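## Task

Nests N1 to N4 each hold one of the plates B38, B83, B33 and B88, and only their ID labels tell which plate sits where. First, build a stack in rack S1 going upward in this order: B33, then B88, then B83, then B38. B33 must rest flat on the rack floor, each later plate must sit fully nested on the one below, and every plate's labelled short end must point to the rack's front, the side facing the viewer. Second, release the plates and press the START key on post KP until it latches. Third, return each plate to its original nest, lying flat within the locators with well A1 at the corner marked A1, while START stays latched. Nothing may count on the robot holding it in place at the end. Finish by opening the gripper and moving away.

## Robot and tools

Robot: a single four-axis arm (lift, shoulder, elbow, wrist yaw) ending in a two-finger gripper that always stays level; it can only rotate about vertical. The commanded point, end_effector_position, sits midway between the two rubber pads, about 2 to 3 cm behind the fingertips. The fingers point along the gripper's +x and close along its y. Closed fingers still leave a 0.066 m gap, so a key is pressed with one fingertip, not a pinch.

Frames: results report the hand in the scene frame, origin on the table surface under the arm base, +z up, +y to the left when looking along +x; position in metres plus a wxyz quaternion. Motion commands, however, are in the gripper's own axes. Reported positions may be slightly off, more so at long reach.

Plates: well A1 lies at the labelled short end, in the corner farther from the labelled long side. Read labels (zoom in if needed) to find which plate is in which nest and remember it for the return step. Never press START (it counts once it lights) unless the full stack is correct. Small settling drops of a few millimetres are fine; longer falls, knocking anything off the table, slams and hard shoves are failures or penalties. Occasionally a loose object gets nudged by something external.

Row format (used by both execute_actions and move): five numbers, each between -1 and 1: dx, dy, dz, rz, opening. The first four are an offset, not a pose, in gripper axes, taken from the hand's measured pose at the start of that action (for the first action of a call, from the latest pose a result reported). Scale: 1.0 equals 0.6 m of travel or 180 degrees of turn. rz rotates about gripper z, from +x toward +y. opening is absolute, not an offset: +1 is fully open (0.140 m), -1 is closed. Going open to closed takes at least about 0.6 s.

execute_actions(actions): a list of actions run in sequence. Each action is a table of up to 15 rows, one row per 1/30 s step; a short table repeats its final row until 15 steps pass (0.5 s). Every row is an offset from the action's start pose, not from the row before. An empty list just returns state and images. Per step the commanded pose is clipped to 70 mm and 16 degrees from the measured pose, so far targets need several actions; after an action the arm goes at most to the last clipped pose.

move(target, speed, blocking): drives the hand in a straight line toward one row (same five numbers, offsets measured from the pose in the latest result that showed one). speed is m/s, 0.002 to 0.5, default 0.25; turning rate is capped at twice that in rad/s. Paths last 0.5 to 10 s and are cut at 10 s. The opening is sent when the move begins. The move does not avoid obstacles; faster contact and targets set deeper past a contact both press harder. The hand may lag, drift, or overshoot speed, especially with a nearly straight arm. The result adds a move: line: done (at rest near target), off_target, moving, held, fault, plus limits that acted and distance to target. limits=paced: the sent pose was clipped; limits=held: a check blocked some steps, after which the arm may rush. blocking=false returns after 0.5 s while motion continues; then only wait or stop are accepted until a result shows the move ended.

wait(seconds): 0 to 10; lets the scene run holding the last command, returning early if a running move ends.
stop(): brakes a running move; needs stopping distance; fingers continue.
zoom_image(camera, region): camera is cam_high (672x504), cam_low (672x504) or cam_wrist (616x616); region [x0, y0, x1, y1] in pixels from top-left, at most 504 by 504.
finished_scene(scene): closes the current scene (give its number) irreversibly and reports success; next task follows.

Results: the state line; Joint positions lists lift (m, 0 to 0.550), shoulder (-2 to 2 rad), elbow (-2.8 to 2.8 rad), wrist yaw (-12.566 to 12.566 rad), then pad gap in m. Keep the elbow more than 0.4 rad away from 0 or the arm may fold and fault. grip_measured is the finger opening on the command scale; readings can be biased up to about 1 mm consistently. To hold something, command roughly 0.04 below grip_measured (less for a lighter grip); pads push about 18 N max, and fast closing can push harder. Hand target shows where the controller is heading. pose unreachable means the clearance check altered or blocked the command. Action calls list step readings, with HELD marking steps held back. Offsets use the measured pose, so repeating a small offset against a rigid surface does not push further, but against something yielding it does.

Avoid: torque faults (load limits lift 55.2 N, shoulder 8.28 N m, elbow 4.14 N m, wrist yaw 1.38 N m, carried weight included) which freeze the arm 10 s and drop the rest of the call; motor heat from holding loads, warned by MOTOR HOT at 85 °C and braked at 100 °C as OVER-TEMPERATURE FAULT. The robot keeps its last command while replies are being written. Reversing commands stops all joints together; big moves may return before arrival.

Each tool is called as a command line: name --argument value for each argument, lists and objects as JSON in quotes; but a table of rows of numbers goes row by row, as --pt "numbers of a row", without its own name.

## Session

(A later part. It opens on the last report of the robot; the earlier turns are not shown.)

move --target '[-0.3,0,0,0,0.1]' --speed 0.15

move --target '[-0.0033,-0.2025,0,-0.1149,0.1]'

move --target '[0.25,0,-0.05,0,0.1]'

move --target '[0,0,-0.0418,0,0.1]' --speed 0.05

move --target '[0,0,0,0,-0.4]'

move --target '[0,0,0,0,-0.55]'

Scene clock: 41.00 s.
end_effector_position=(+0.5063, +0.1620, +0.0866) grip_measured=+0.10 end_effector_quat_wxyz=(+0.969, +0.000, +0.000, +0.248)
Joint positions: [ 0.082  1.39   0.9   -1.789  0.107]
Hand target: +0.506, +0.162, +0.087; +0.969, +0.000, +0.000, +0.248
Off the commanded pose: 0.000 m, 0 deg.
move: done

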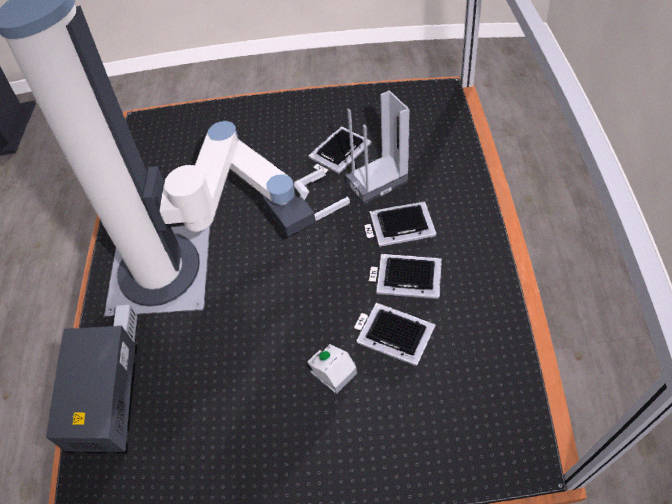

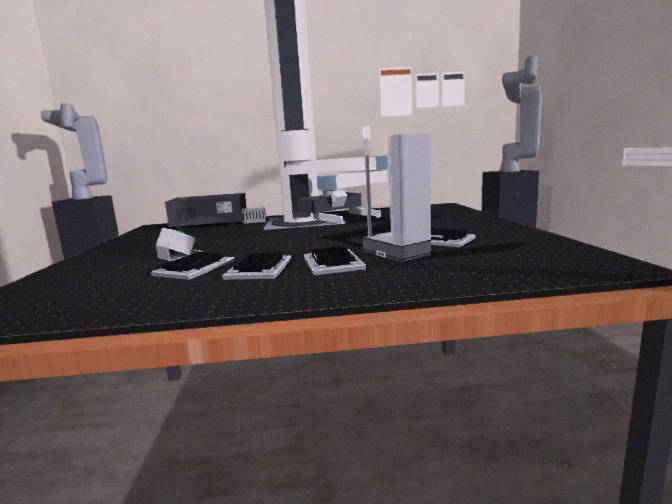

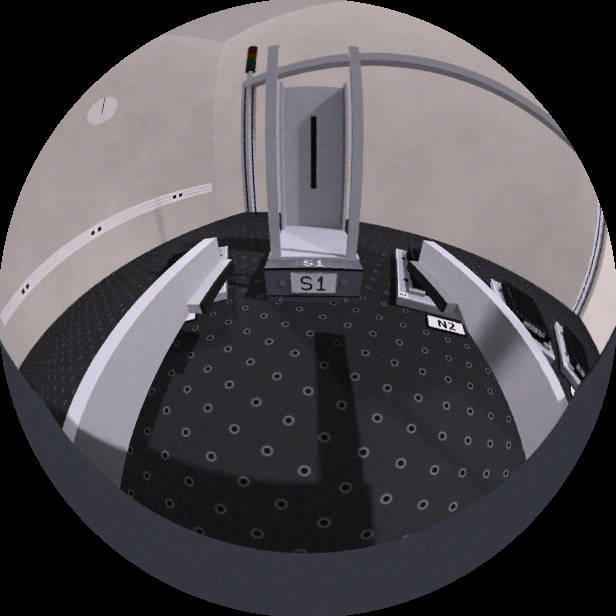

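Scene clock: 42.07 s.
end_effector_position=(+0.5628, +0.0544, +0.0866) grip_measured=+0.10 end_effector_quat_wxyz=(+0.998, +0.000, +0.000, +0.070)
Joint positions: [ 0.082  1.07   0.999 -1.93   0.107]
Hand target: +0.563, +0.054, +0.087; +0.998, +0.000, +0.000, +0.070
Off the commanded pose: 0.000 m, 0 deg.
move: done

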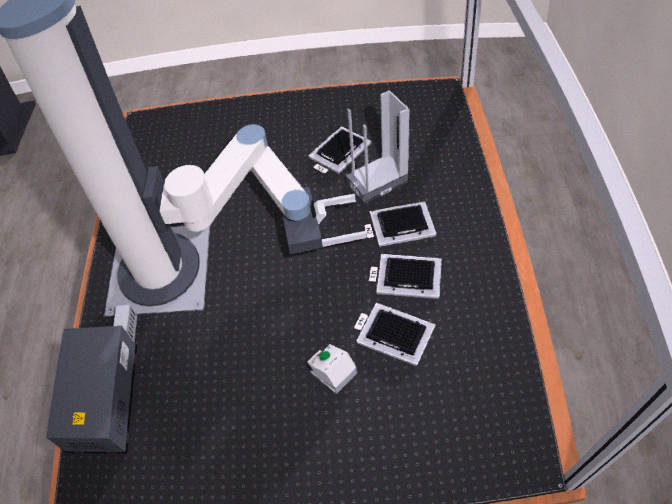

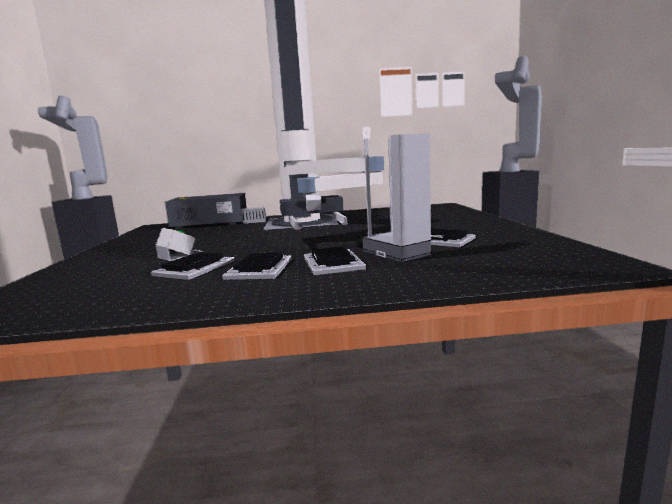

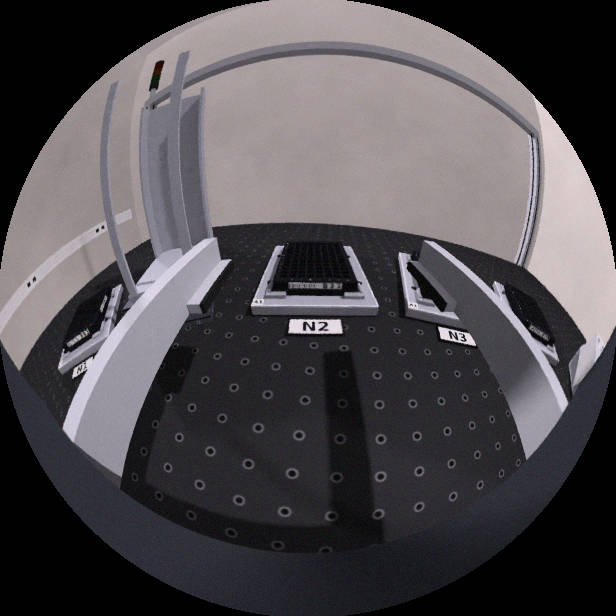

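Scene clock: 43.13 s.
end_effector_position=(+0.7114, +0.0752, +0.0566) grip_measured=+0.10 end_effector_quat_wxyz=(+0.998, +0.000, +0.000, +0.070)
Joint positions: [ 0.052  0.766  1.76  -2.387  0.107]
Hand target: +0.711, +0.075, +0.057; +0.998, +0.000, +0.000, +0.070
Off the commanded pose: 0.000 m, 0 deg.
move: done

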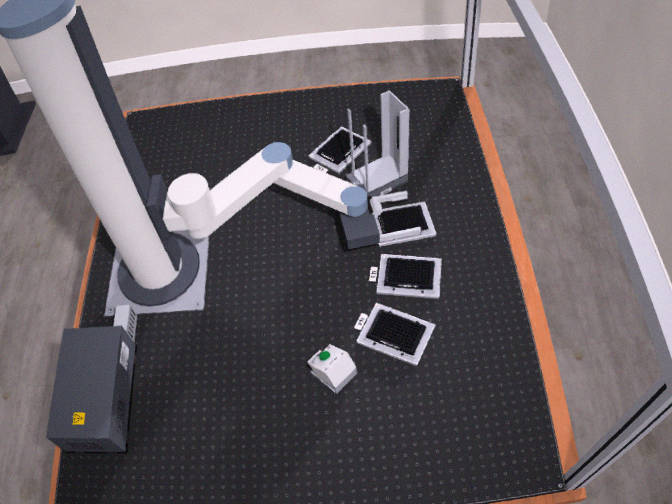

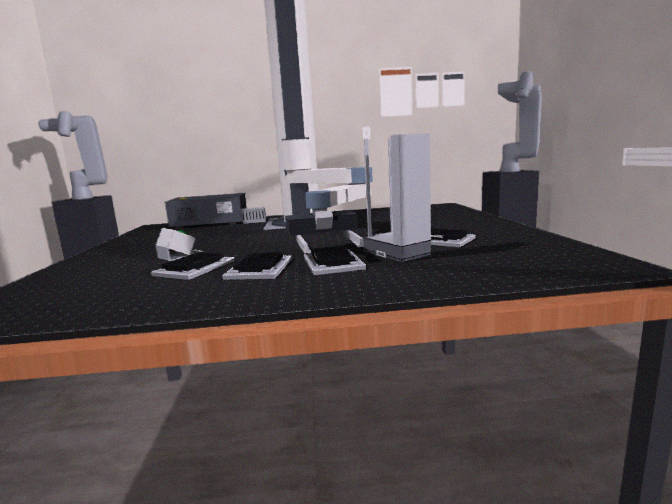

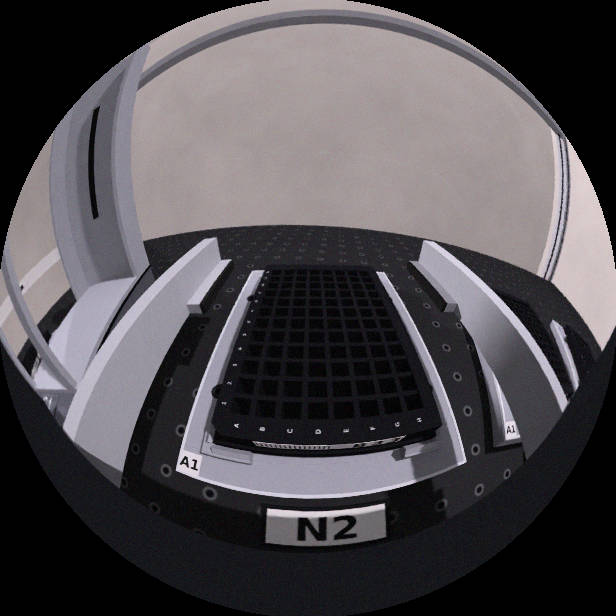

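Scene clock: 43.90 s.
end_effector_position=(+0.7114, +0.0752, +0.0315) grip_measured=+0.10 end_effector_quat_wxyz=(+0.998, +0.000, +0.000, +0.070)
Joint positions: [ 0.026  0.766  1.76  -2.387  0.107]
Hand target: +0.711, +0.075, +0.032; +0.998, +0.000, +0.000, +0.070
Off the commanded pose: 0.000 m, 0 deg.
move: done

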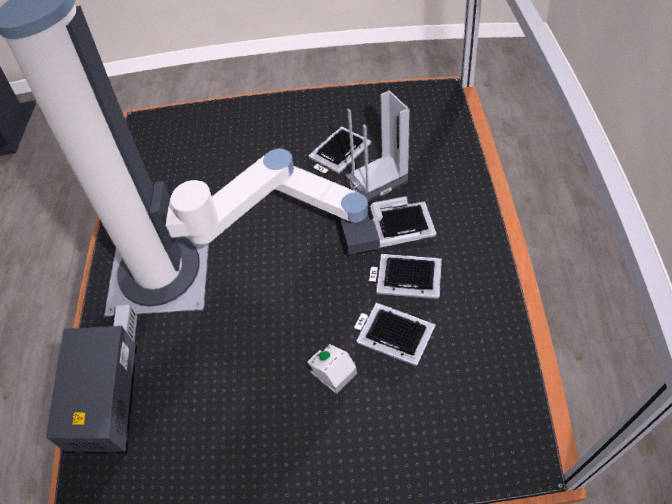

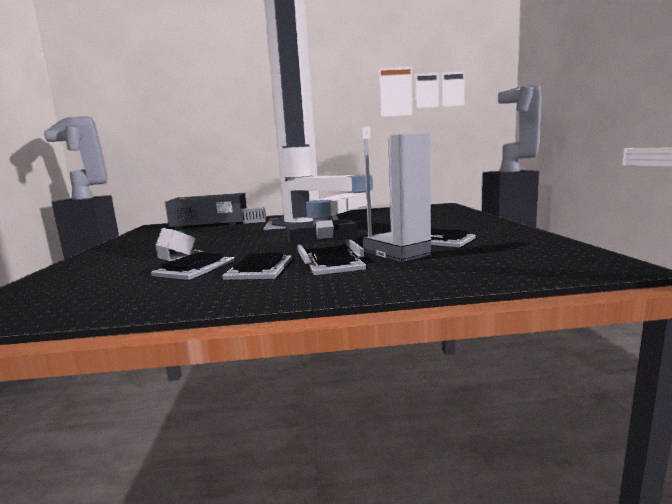

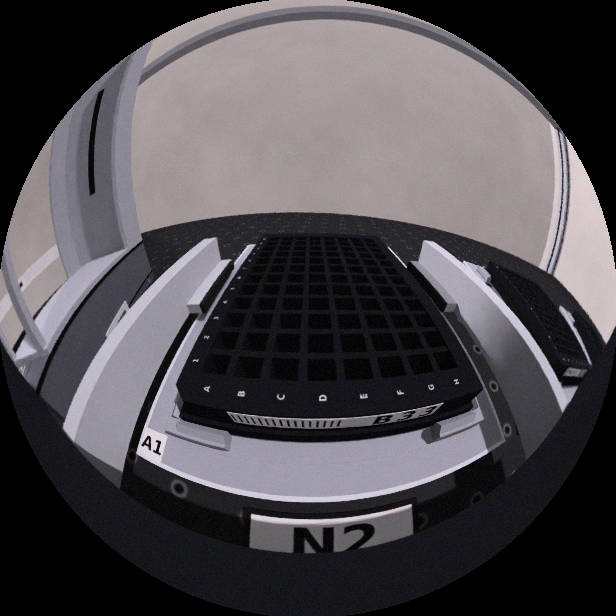

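Scene clock: 44.40 s.
end_effector_position=(+0.7114, +0.0752, +0.0315) grip_measured=-0.40 end_effector_quat_wxyz=(+0.998, +0.000, +0.000, +0.070)
Joint positions: [ 0.026  0.766  1.76  -2.387  0.088]
Hand target: +0.711, +0.075, +0.031; +0.998, +0.000, +0.000, +0.070
Off the commanded pose: 0.000 m, 0 deg.
move: done

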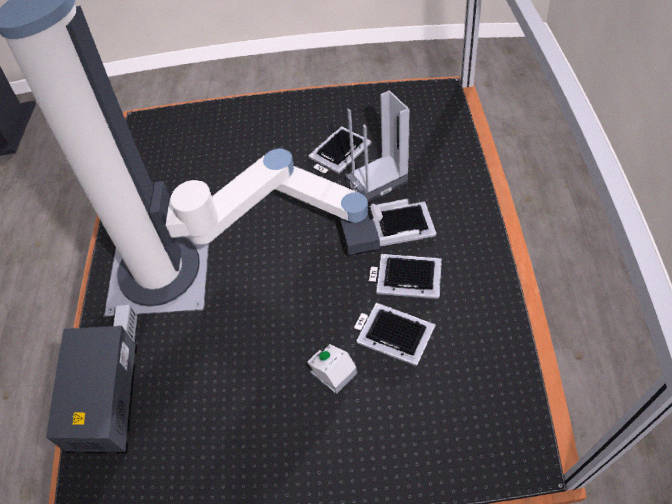

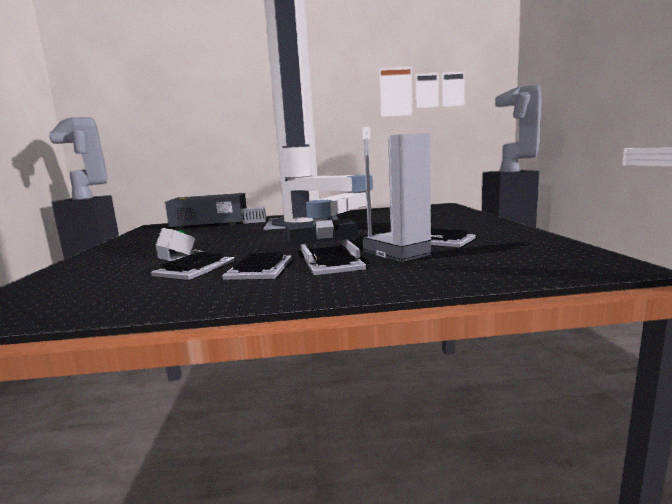

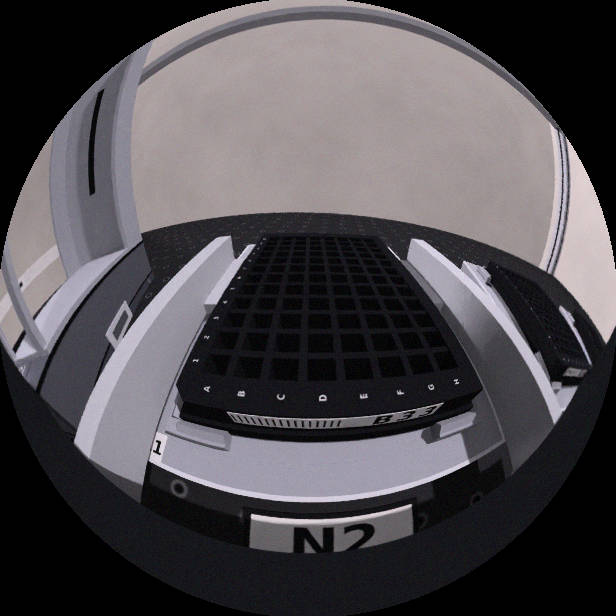

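Scene clock: 44.90 s.
end_effector_position=(+0.7114, +0.0756, +0.0315) grip_measured=-0.48 end_effector_quat_wxyz=(+0.998, +0.000, +0.000, +0.071)
Joint positions: [ 0.026  0.767  1.761 -2.386  0.085]
Hand target: +0.711, +0.075, +0.031; +0.998, +0.000, +0.000, +0.070
Off the commanded pose: 0.000 m, 0 deg.
move: done

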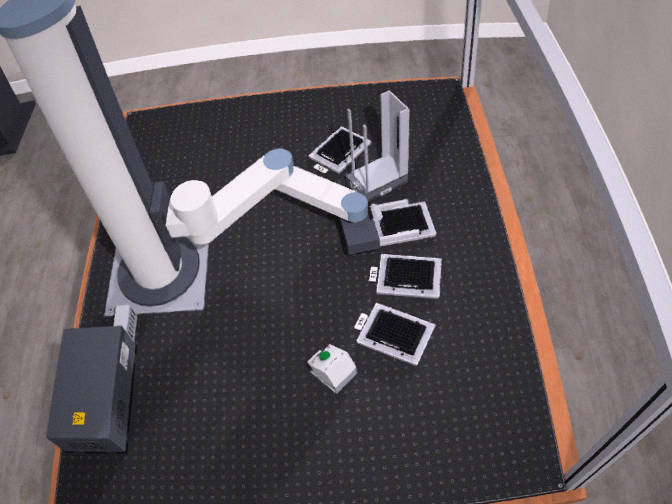

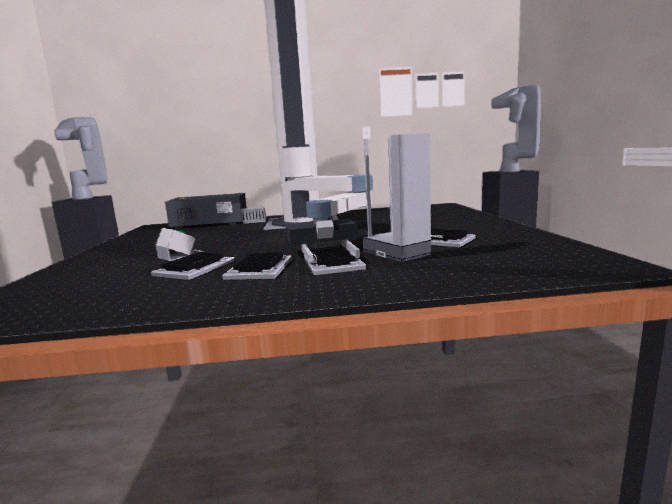

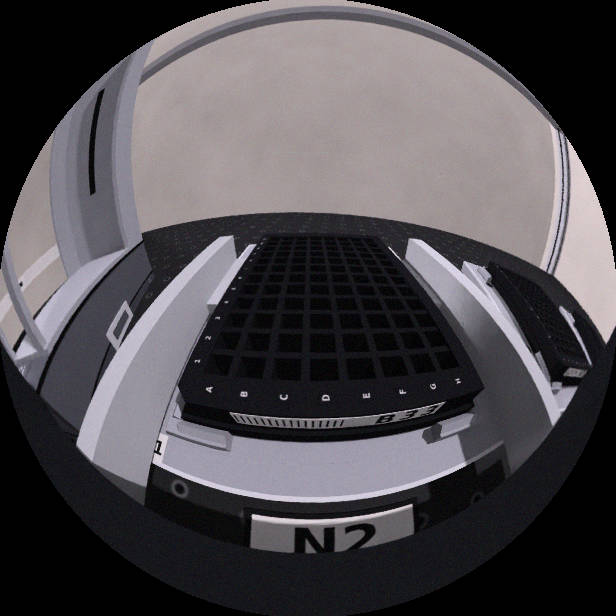

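move --target '[0,0,0.487,0,-0.55]' --speed 0.2

move --target '[-0.0359,0.2960,0,0.1151,-0.55]' --speed 0.15

move --target '[0,0,-0.027,0,-0.55]' --speed 0.015

Scene clock: 51.73 s.
end_effector_position=(+0.7114, +0.0757, +0.3237) grip_measured=-0.48 end_effector_quat_wxyz=(+0.997, +0.000, +0.000, +0.071)
Joint positions: [ 0.319  0.767  1.761 -2.386  0.085]
Hand target: +0.711, +0.076, +0.324; +0.998, +0.000, +0.000, +0.071
Off the commanded pose: 0.000 m, 0 deg.
move: done

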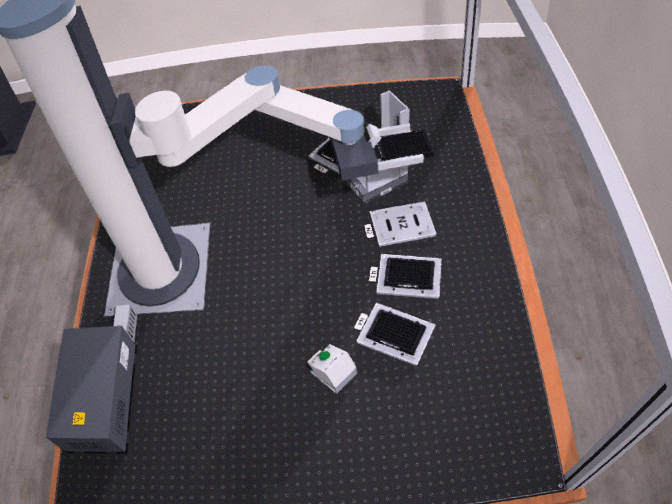

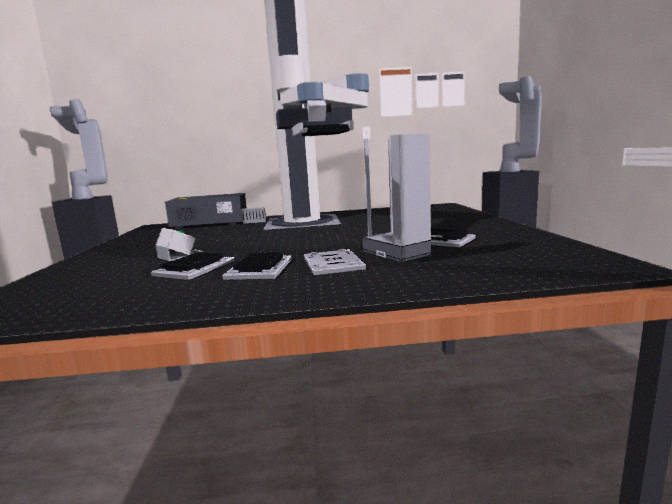

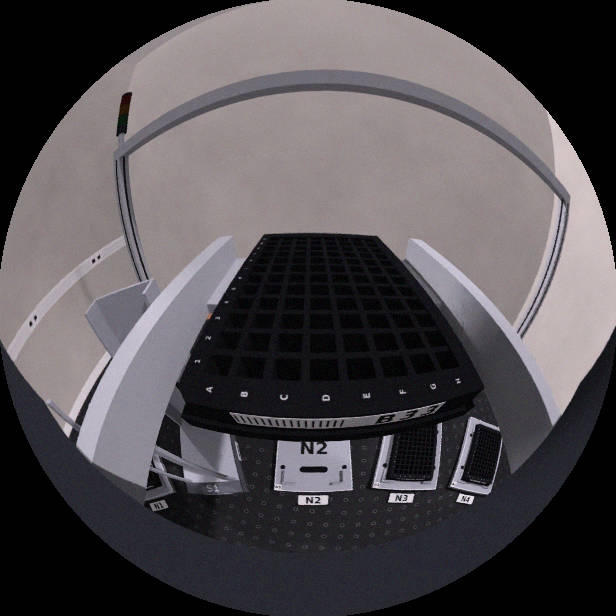

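Scene clock: 53.23 s.
end_effector_position=(+0.6650, +0.2487, +0.3237) grip_measured=-0.48 end_effector_quat_wxyz=(+0.968, +0.000, +0.000, +0.249)
Joint positions: [ 0.319  1.064  1.809 -2.369  0.085]
Hand target: +0.665, +0.248, +0.324; +0.969, +0.000, +0.000, +0.249
Off the commanded pose: 0.000 m, 0 deg.
move: done

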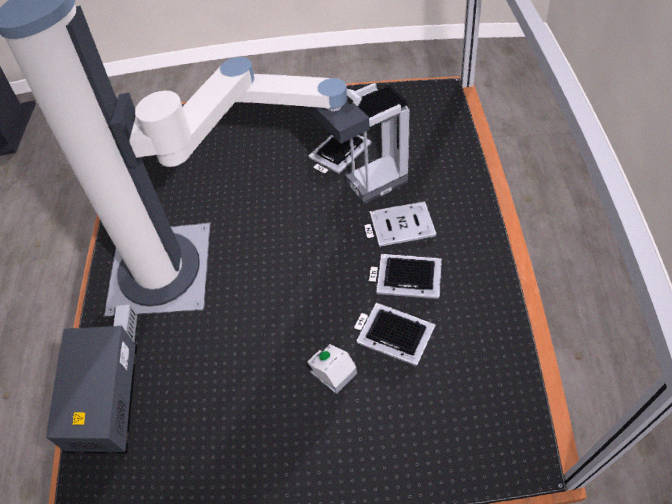

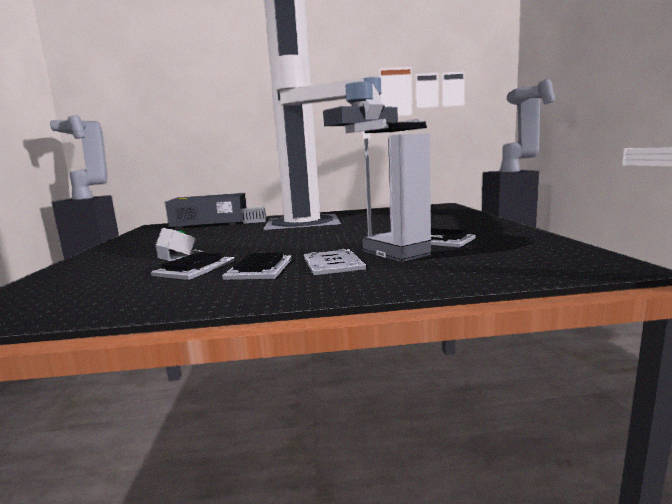

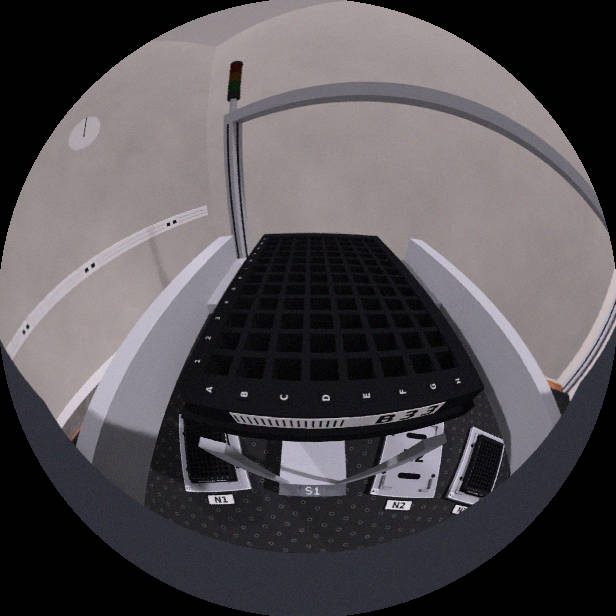

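Scene clock: 54.53 s.
end_effector_position=(+0.6649, +0.2485, +0.3075) grip_measured=-0.48 end_effector_quat_wxyz=(+0.969, +0.000, +0.000, +0.249)
Joint positions: [ 0.303  1.064  1.809 -2.369  0.085]
Hand target: +0.665, +0.249, +0.307; +0.968, +0.000, +0.000, +0.249
Off the commanded pose: 0.000 m, 0 deg.
move: done

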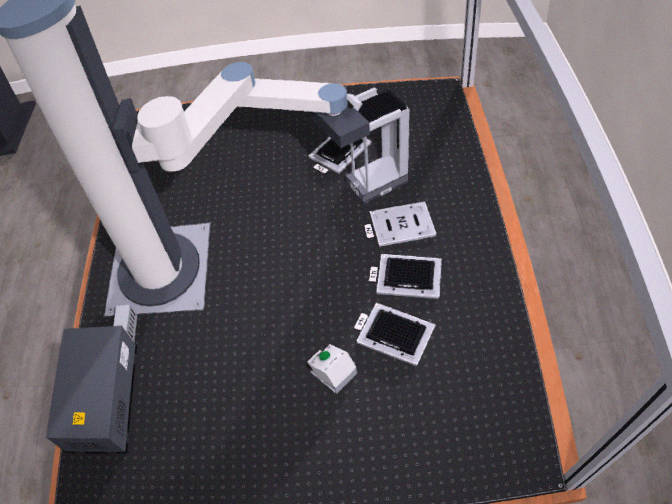

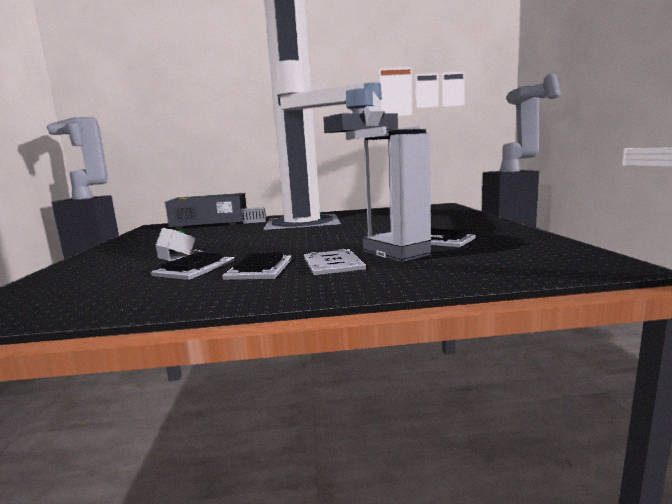

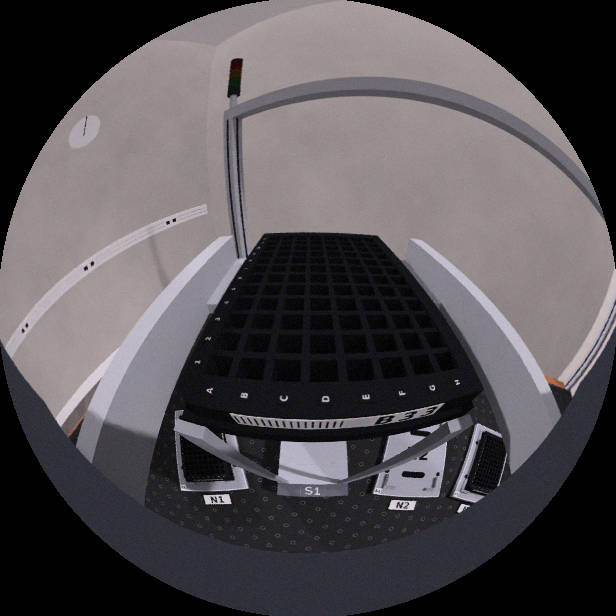

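Slight rub at the back; back off 0.5 mm and continue slowly.

move --target '[-0.0008,0,0.001,0,-0.55]' --speed 0.01

move --target '[0,0,-0.012,0,-0.55]' --speed 0.01

Scene clock: 57.97 s.
end_effector_position=(+0.6646, +0.2483, +0.3080) grip_measured=-0.48 end_effector_quat_wxyz=(+0.969, +0.000, +0.000, +0.249)
Joint positions: [ 0.303  1.065  1.806 -2.368  0.085]
Hand target: +0.665, +0.248, +0.308; +0.969, +0.000, +0.000, +0.249
Off the commanded pose: 0.000 m, 0 deg.
move: done

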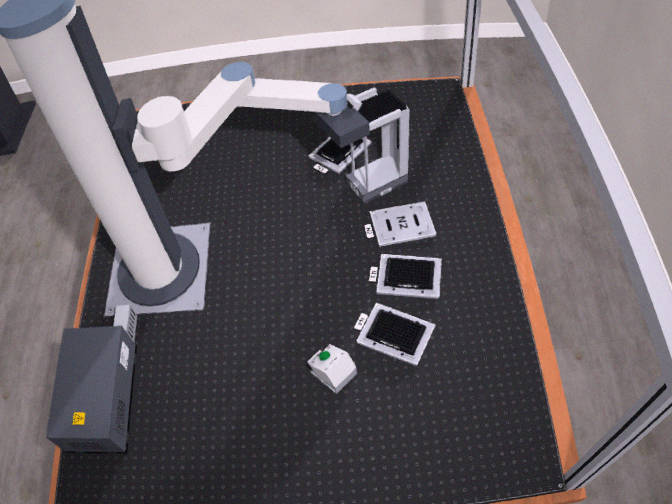

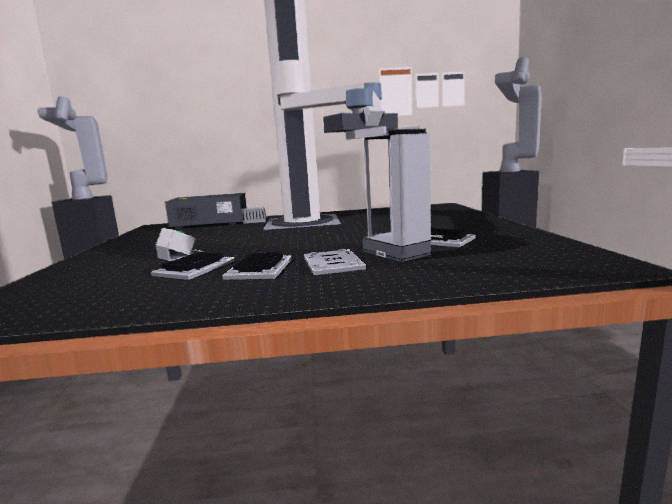

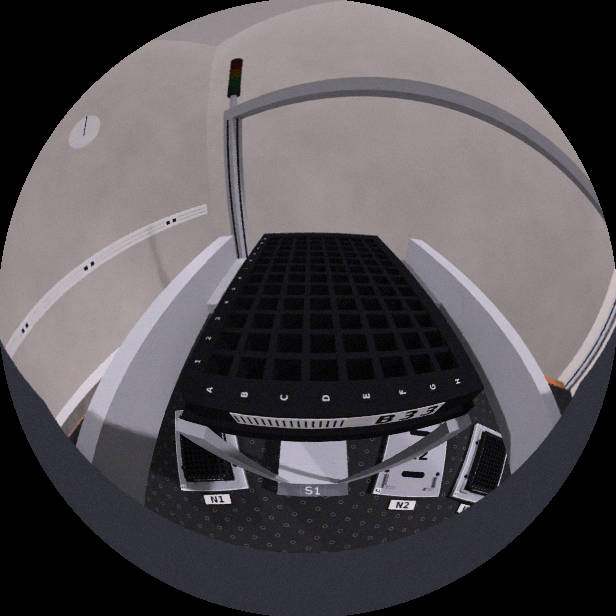

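Scene clock: 58.90 s.
end_effector_position=(+0.6646, +0.2484, +0.3008) grip_measured=-0.48 end_effector_quat_wxyz=(+0.969, +0.000, +0.000, +0.249)
Joint positions: [ 0.296  1.065  1.806 -2.368  0.085]
Hand target: +0.665, +0.248, +0.301; +0.969, +0.000, +0.000, +0.249
Off the commanded pose: 0.000 m, 0 deg.
move: done

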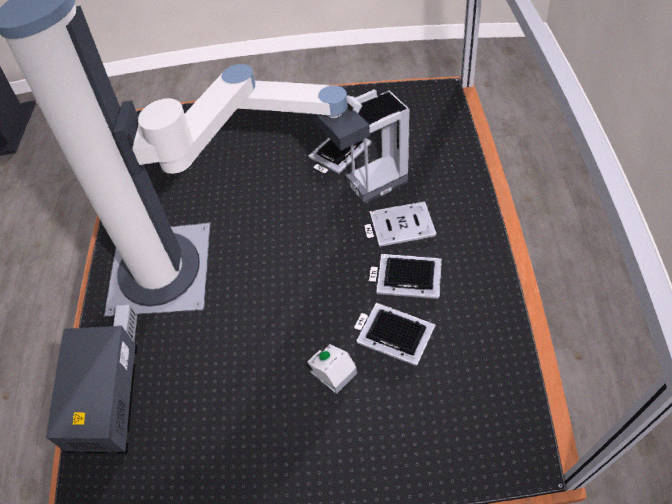

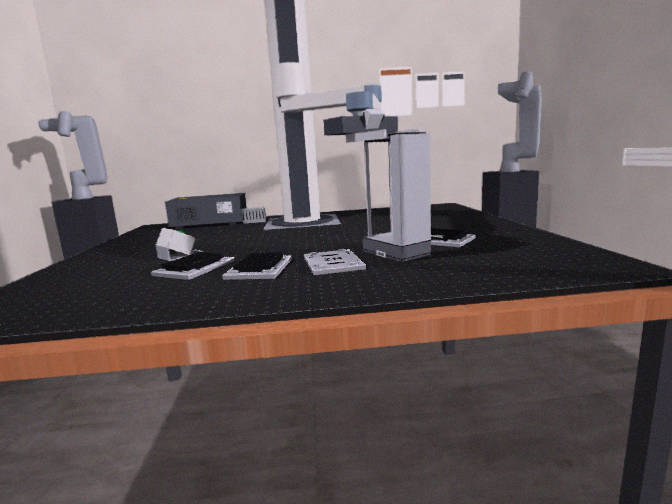

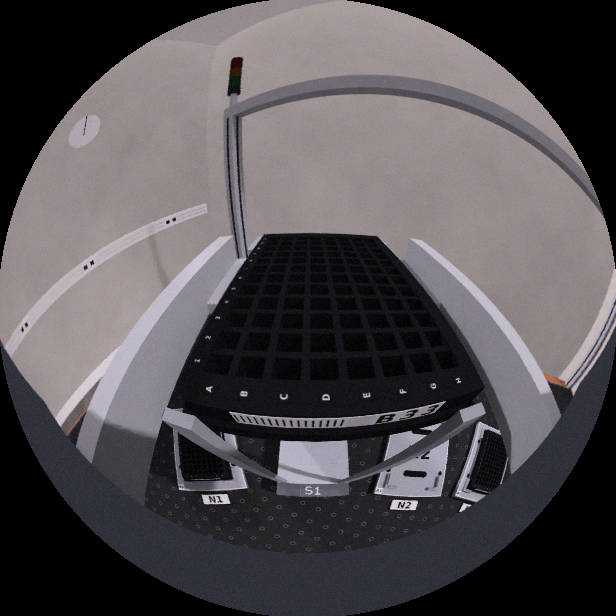

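move --target '[0,0,-0.382,0,-0.55]' --speed 0.15

move --target '[0,0,-0.0155,0,-0.55]' --speed 0.012

move --target '[0,0,0,0,0.1]'

move --target '[-0.3,0,0.03,0,0.1]' --speed 0.15

Scene clock: 65.67 s.
end_effector_position=(+0.6646, +0.2484, +0.0716) grip_measured=-0.48 end_effector_quat_wxyz=(+0.969, +0.000, +0.000, +0.249)
Joint positions: [ 0.067  1.065  1.806 -2.368  0.085]
Hand target: +0.665, +0.248, +0.072; +0.969, +0.000, +0.000, +0.249
Off the commanded pose: 0.000 m, 0 deg.
move: done

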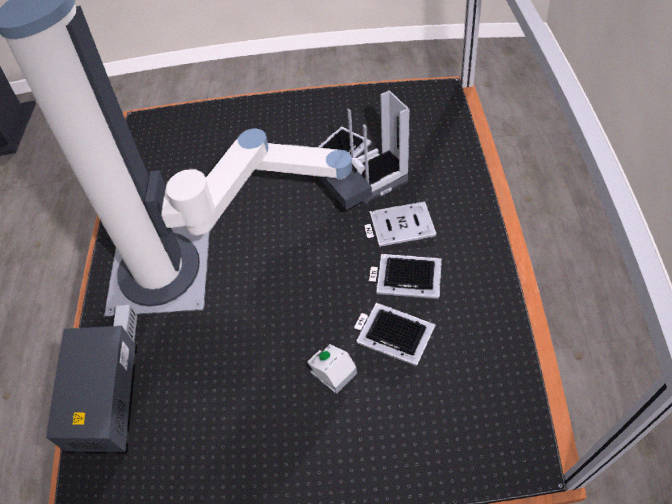

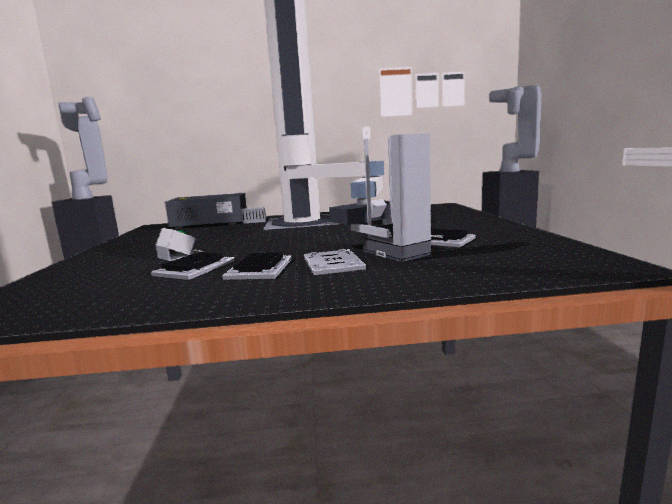

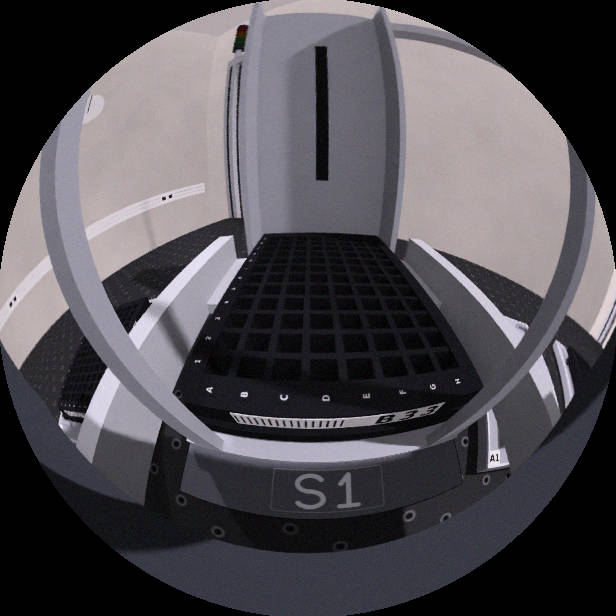

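Scene clock: 66.67 s.
end_effector_position=(+0.6646, +0.2484, +0.0622) grip_measured=-0.48 end_effector_quat_wxyz=(+0.969, +0.000, +0.000, +0.249)
Joint positions: [ 0.057  1.065  1.807 -2.368  0.085]
Hand target: +0.665, +0.248, +0.062; +0.969, +0.000, +0.000, +0.249
Off the commanded pose: 0.000 m, 0 deg.
move: done

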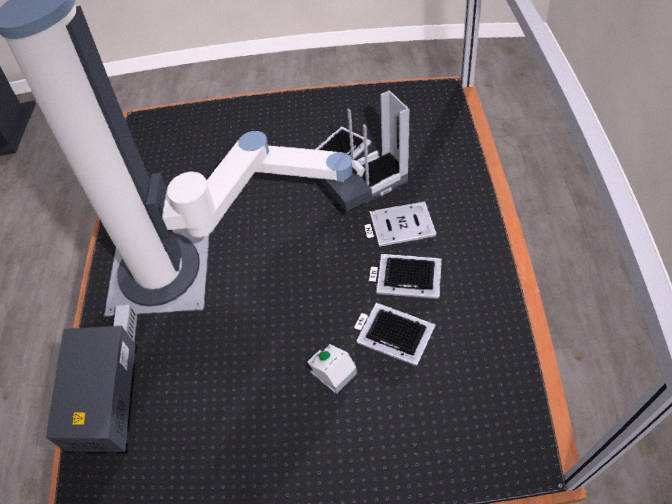

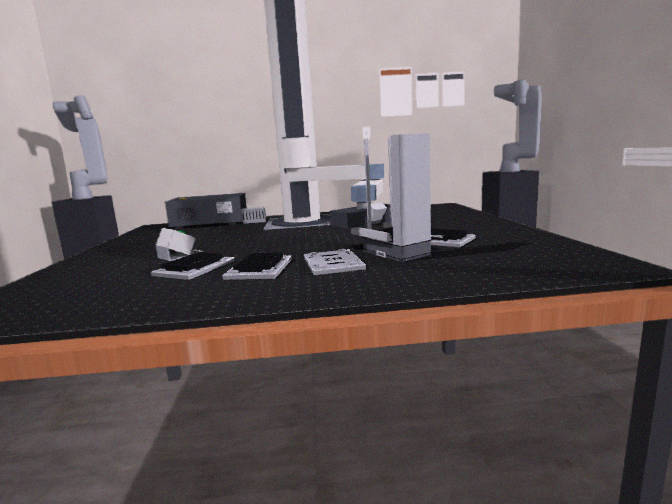

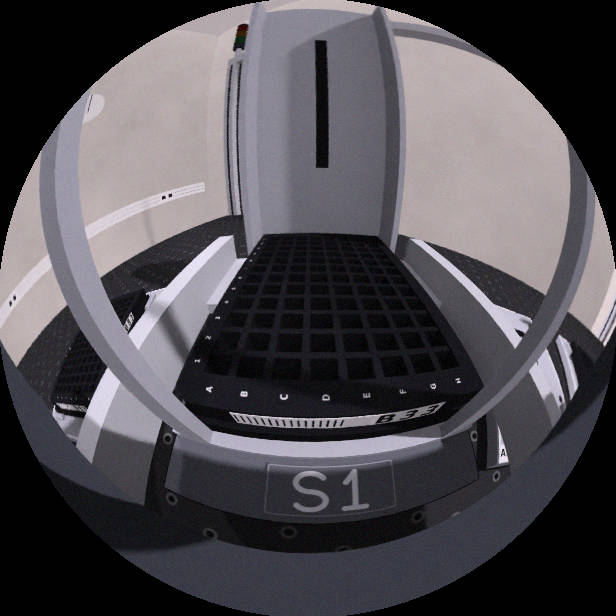

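Scene clock: 67.17 s.
end_effector_position=(+0.6646, +0.2484, +0.0622) grip_measured=+0.10 end_effector_quat_wxyz=(+0.969, +0.000, +0.000, +0.249)
Joint positions: [ 0.057  1.065  1.807 -2.368  0.107]
Hand target: +0.665, +0.248, +0.062; +0.969, +0.000, +0.000, +0.249
Off the commanded pose: 0.000 m, 0 deg.
move: done

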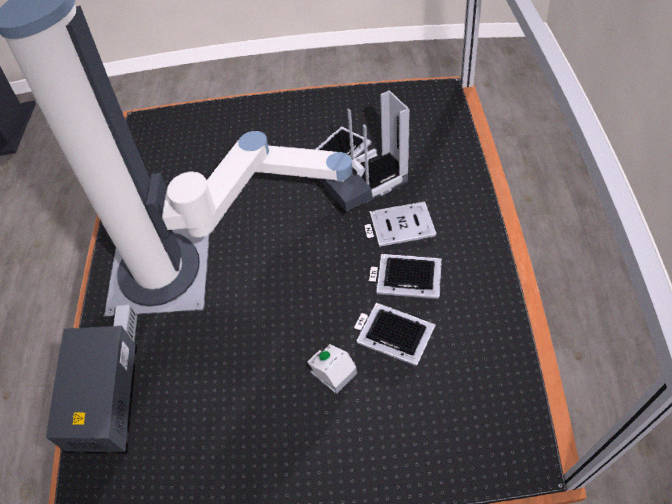

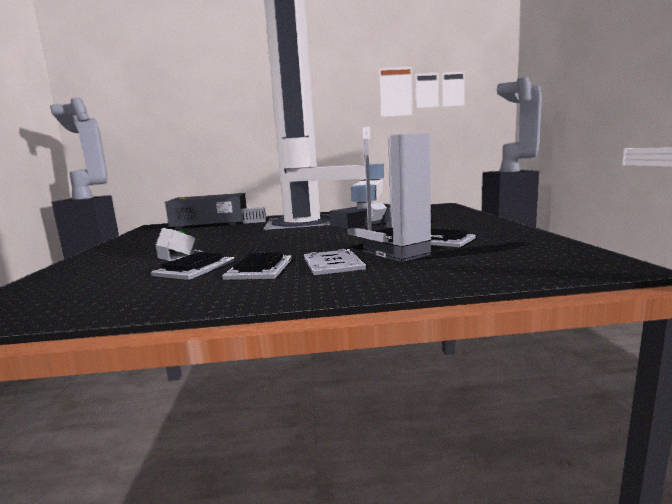

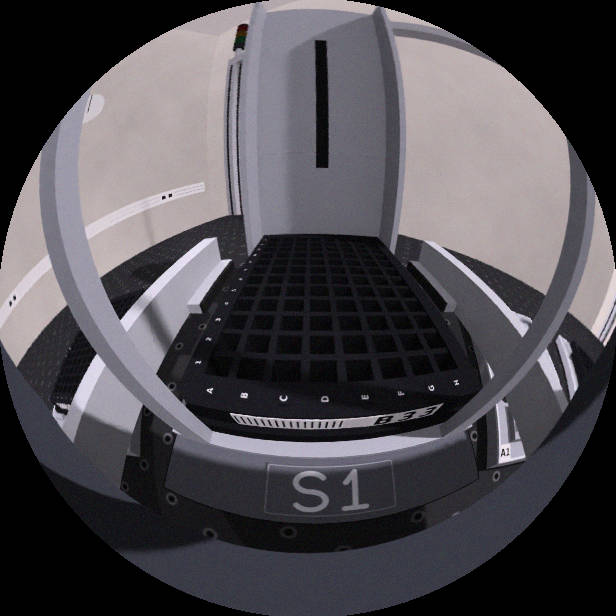

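Scene clock: 68.67 s.
end_effector_position=(+0.5069, +0.1616, +0.0802) grip_measured=+0.10 end_effector_quat_wxyz=(+0.969, +0.000, +0.000, +0.249)
Joint positions: [ 0.075  1.385  0.902 -1.784  0.107]
Hand target: +0.507, +0.162, +0.080; +0.969, +0.000, +0.000, +0.249
Off the commanded pose: 0.000 m, 0 deg.
move: done

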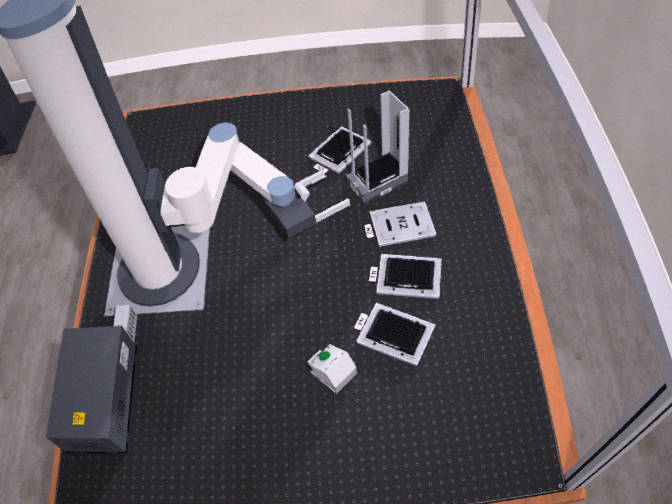

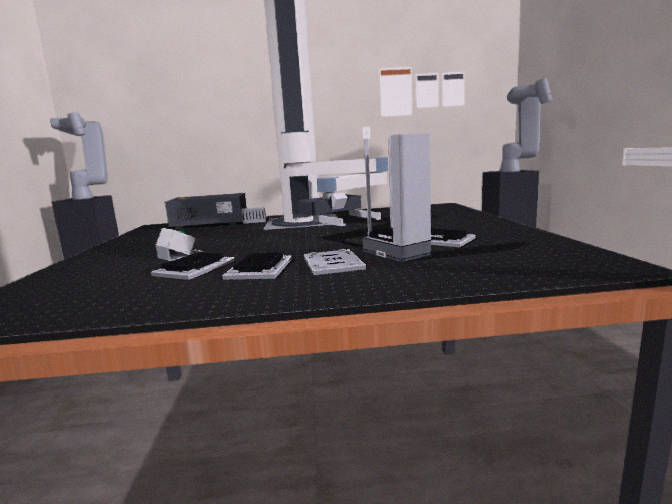

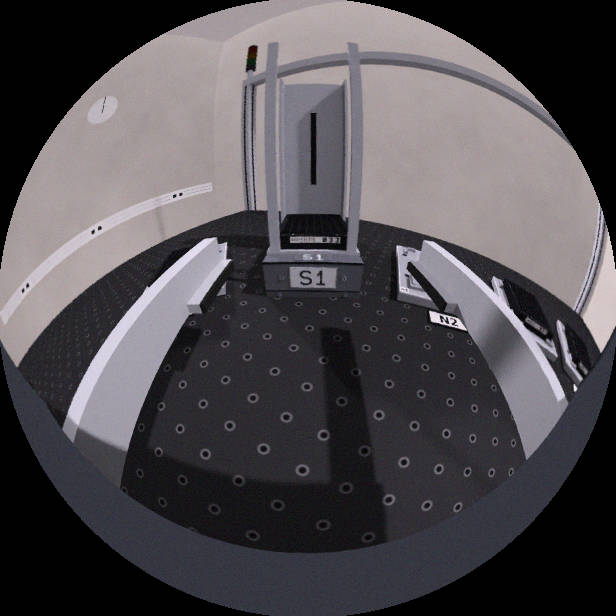

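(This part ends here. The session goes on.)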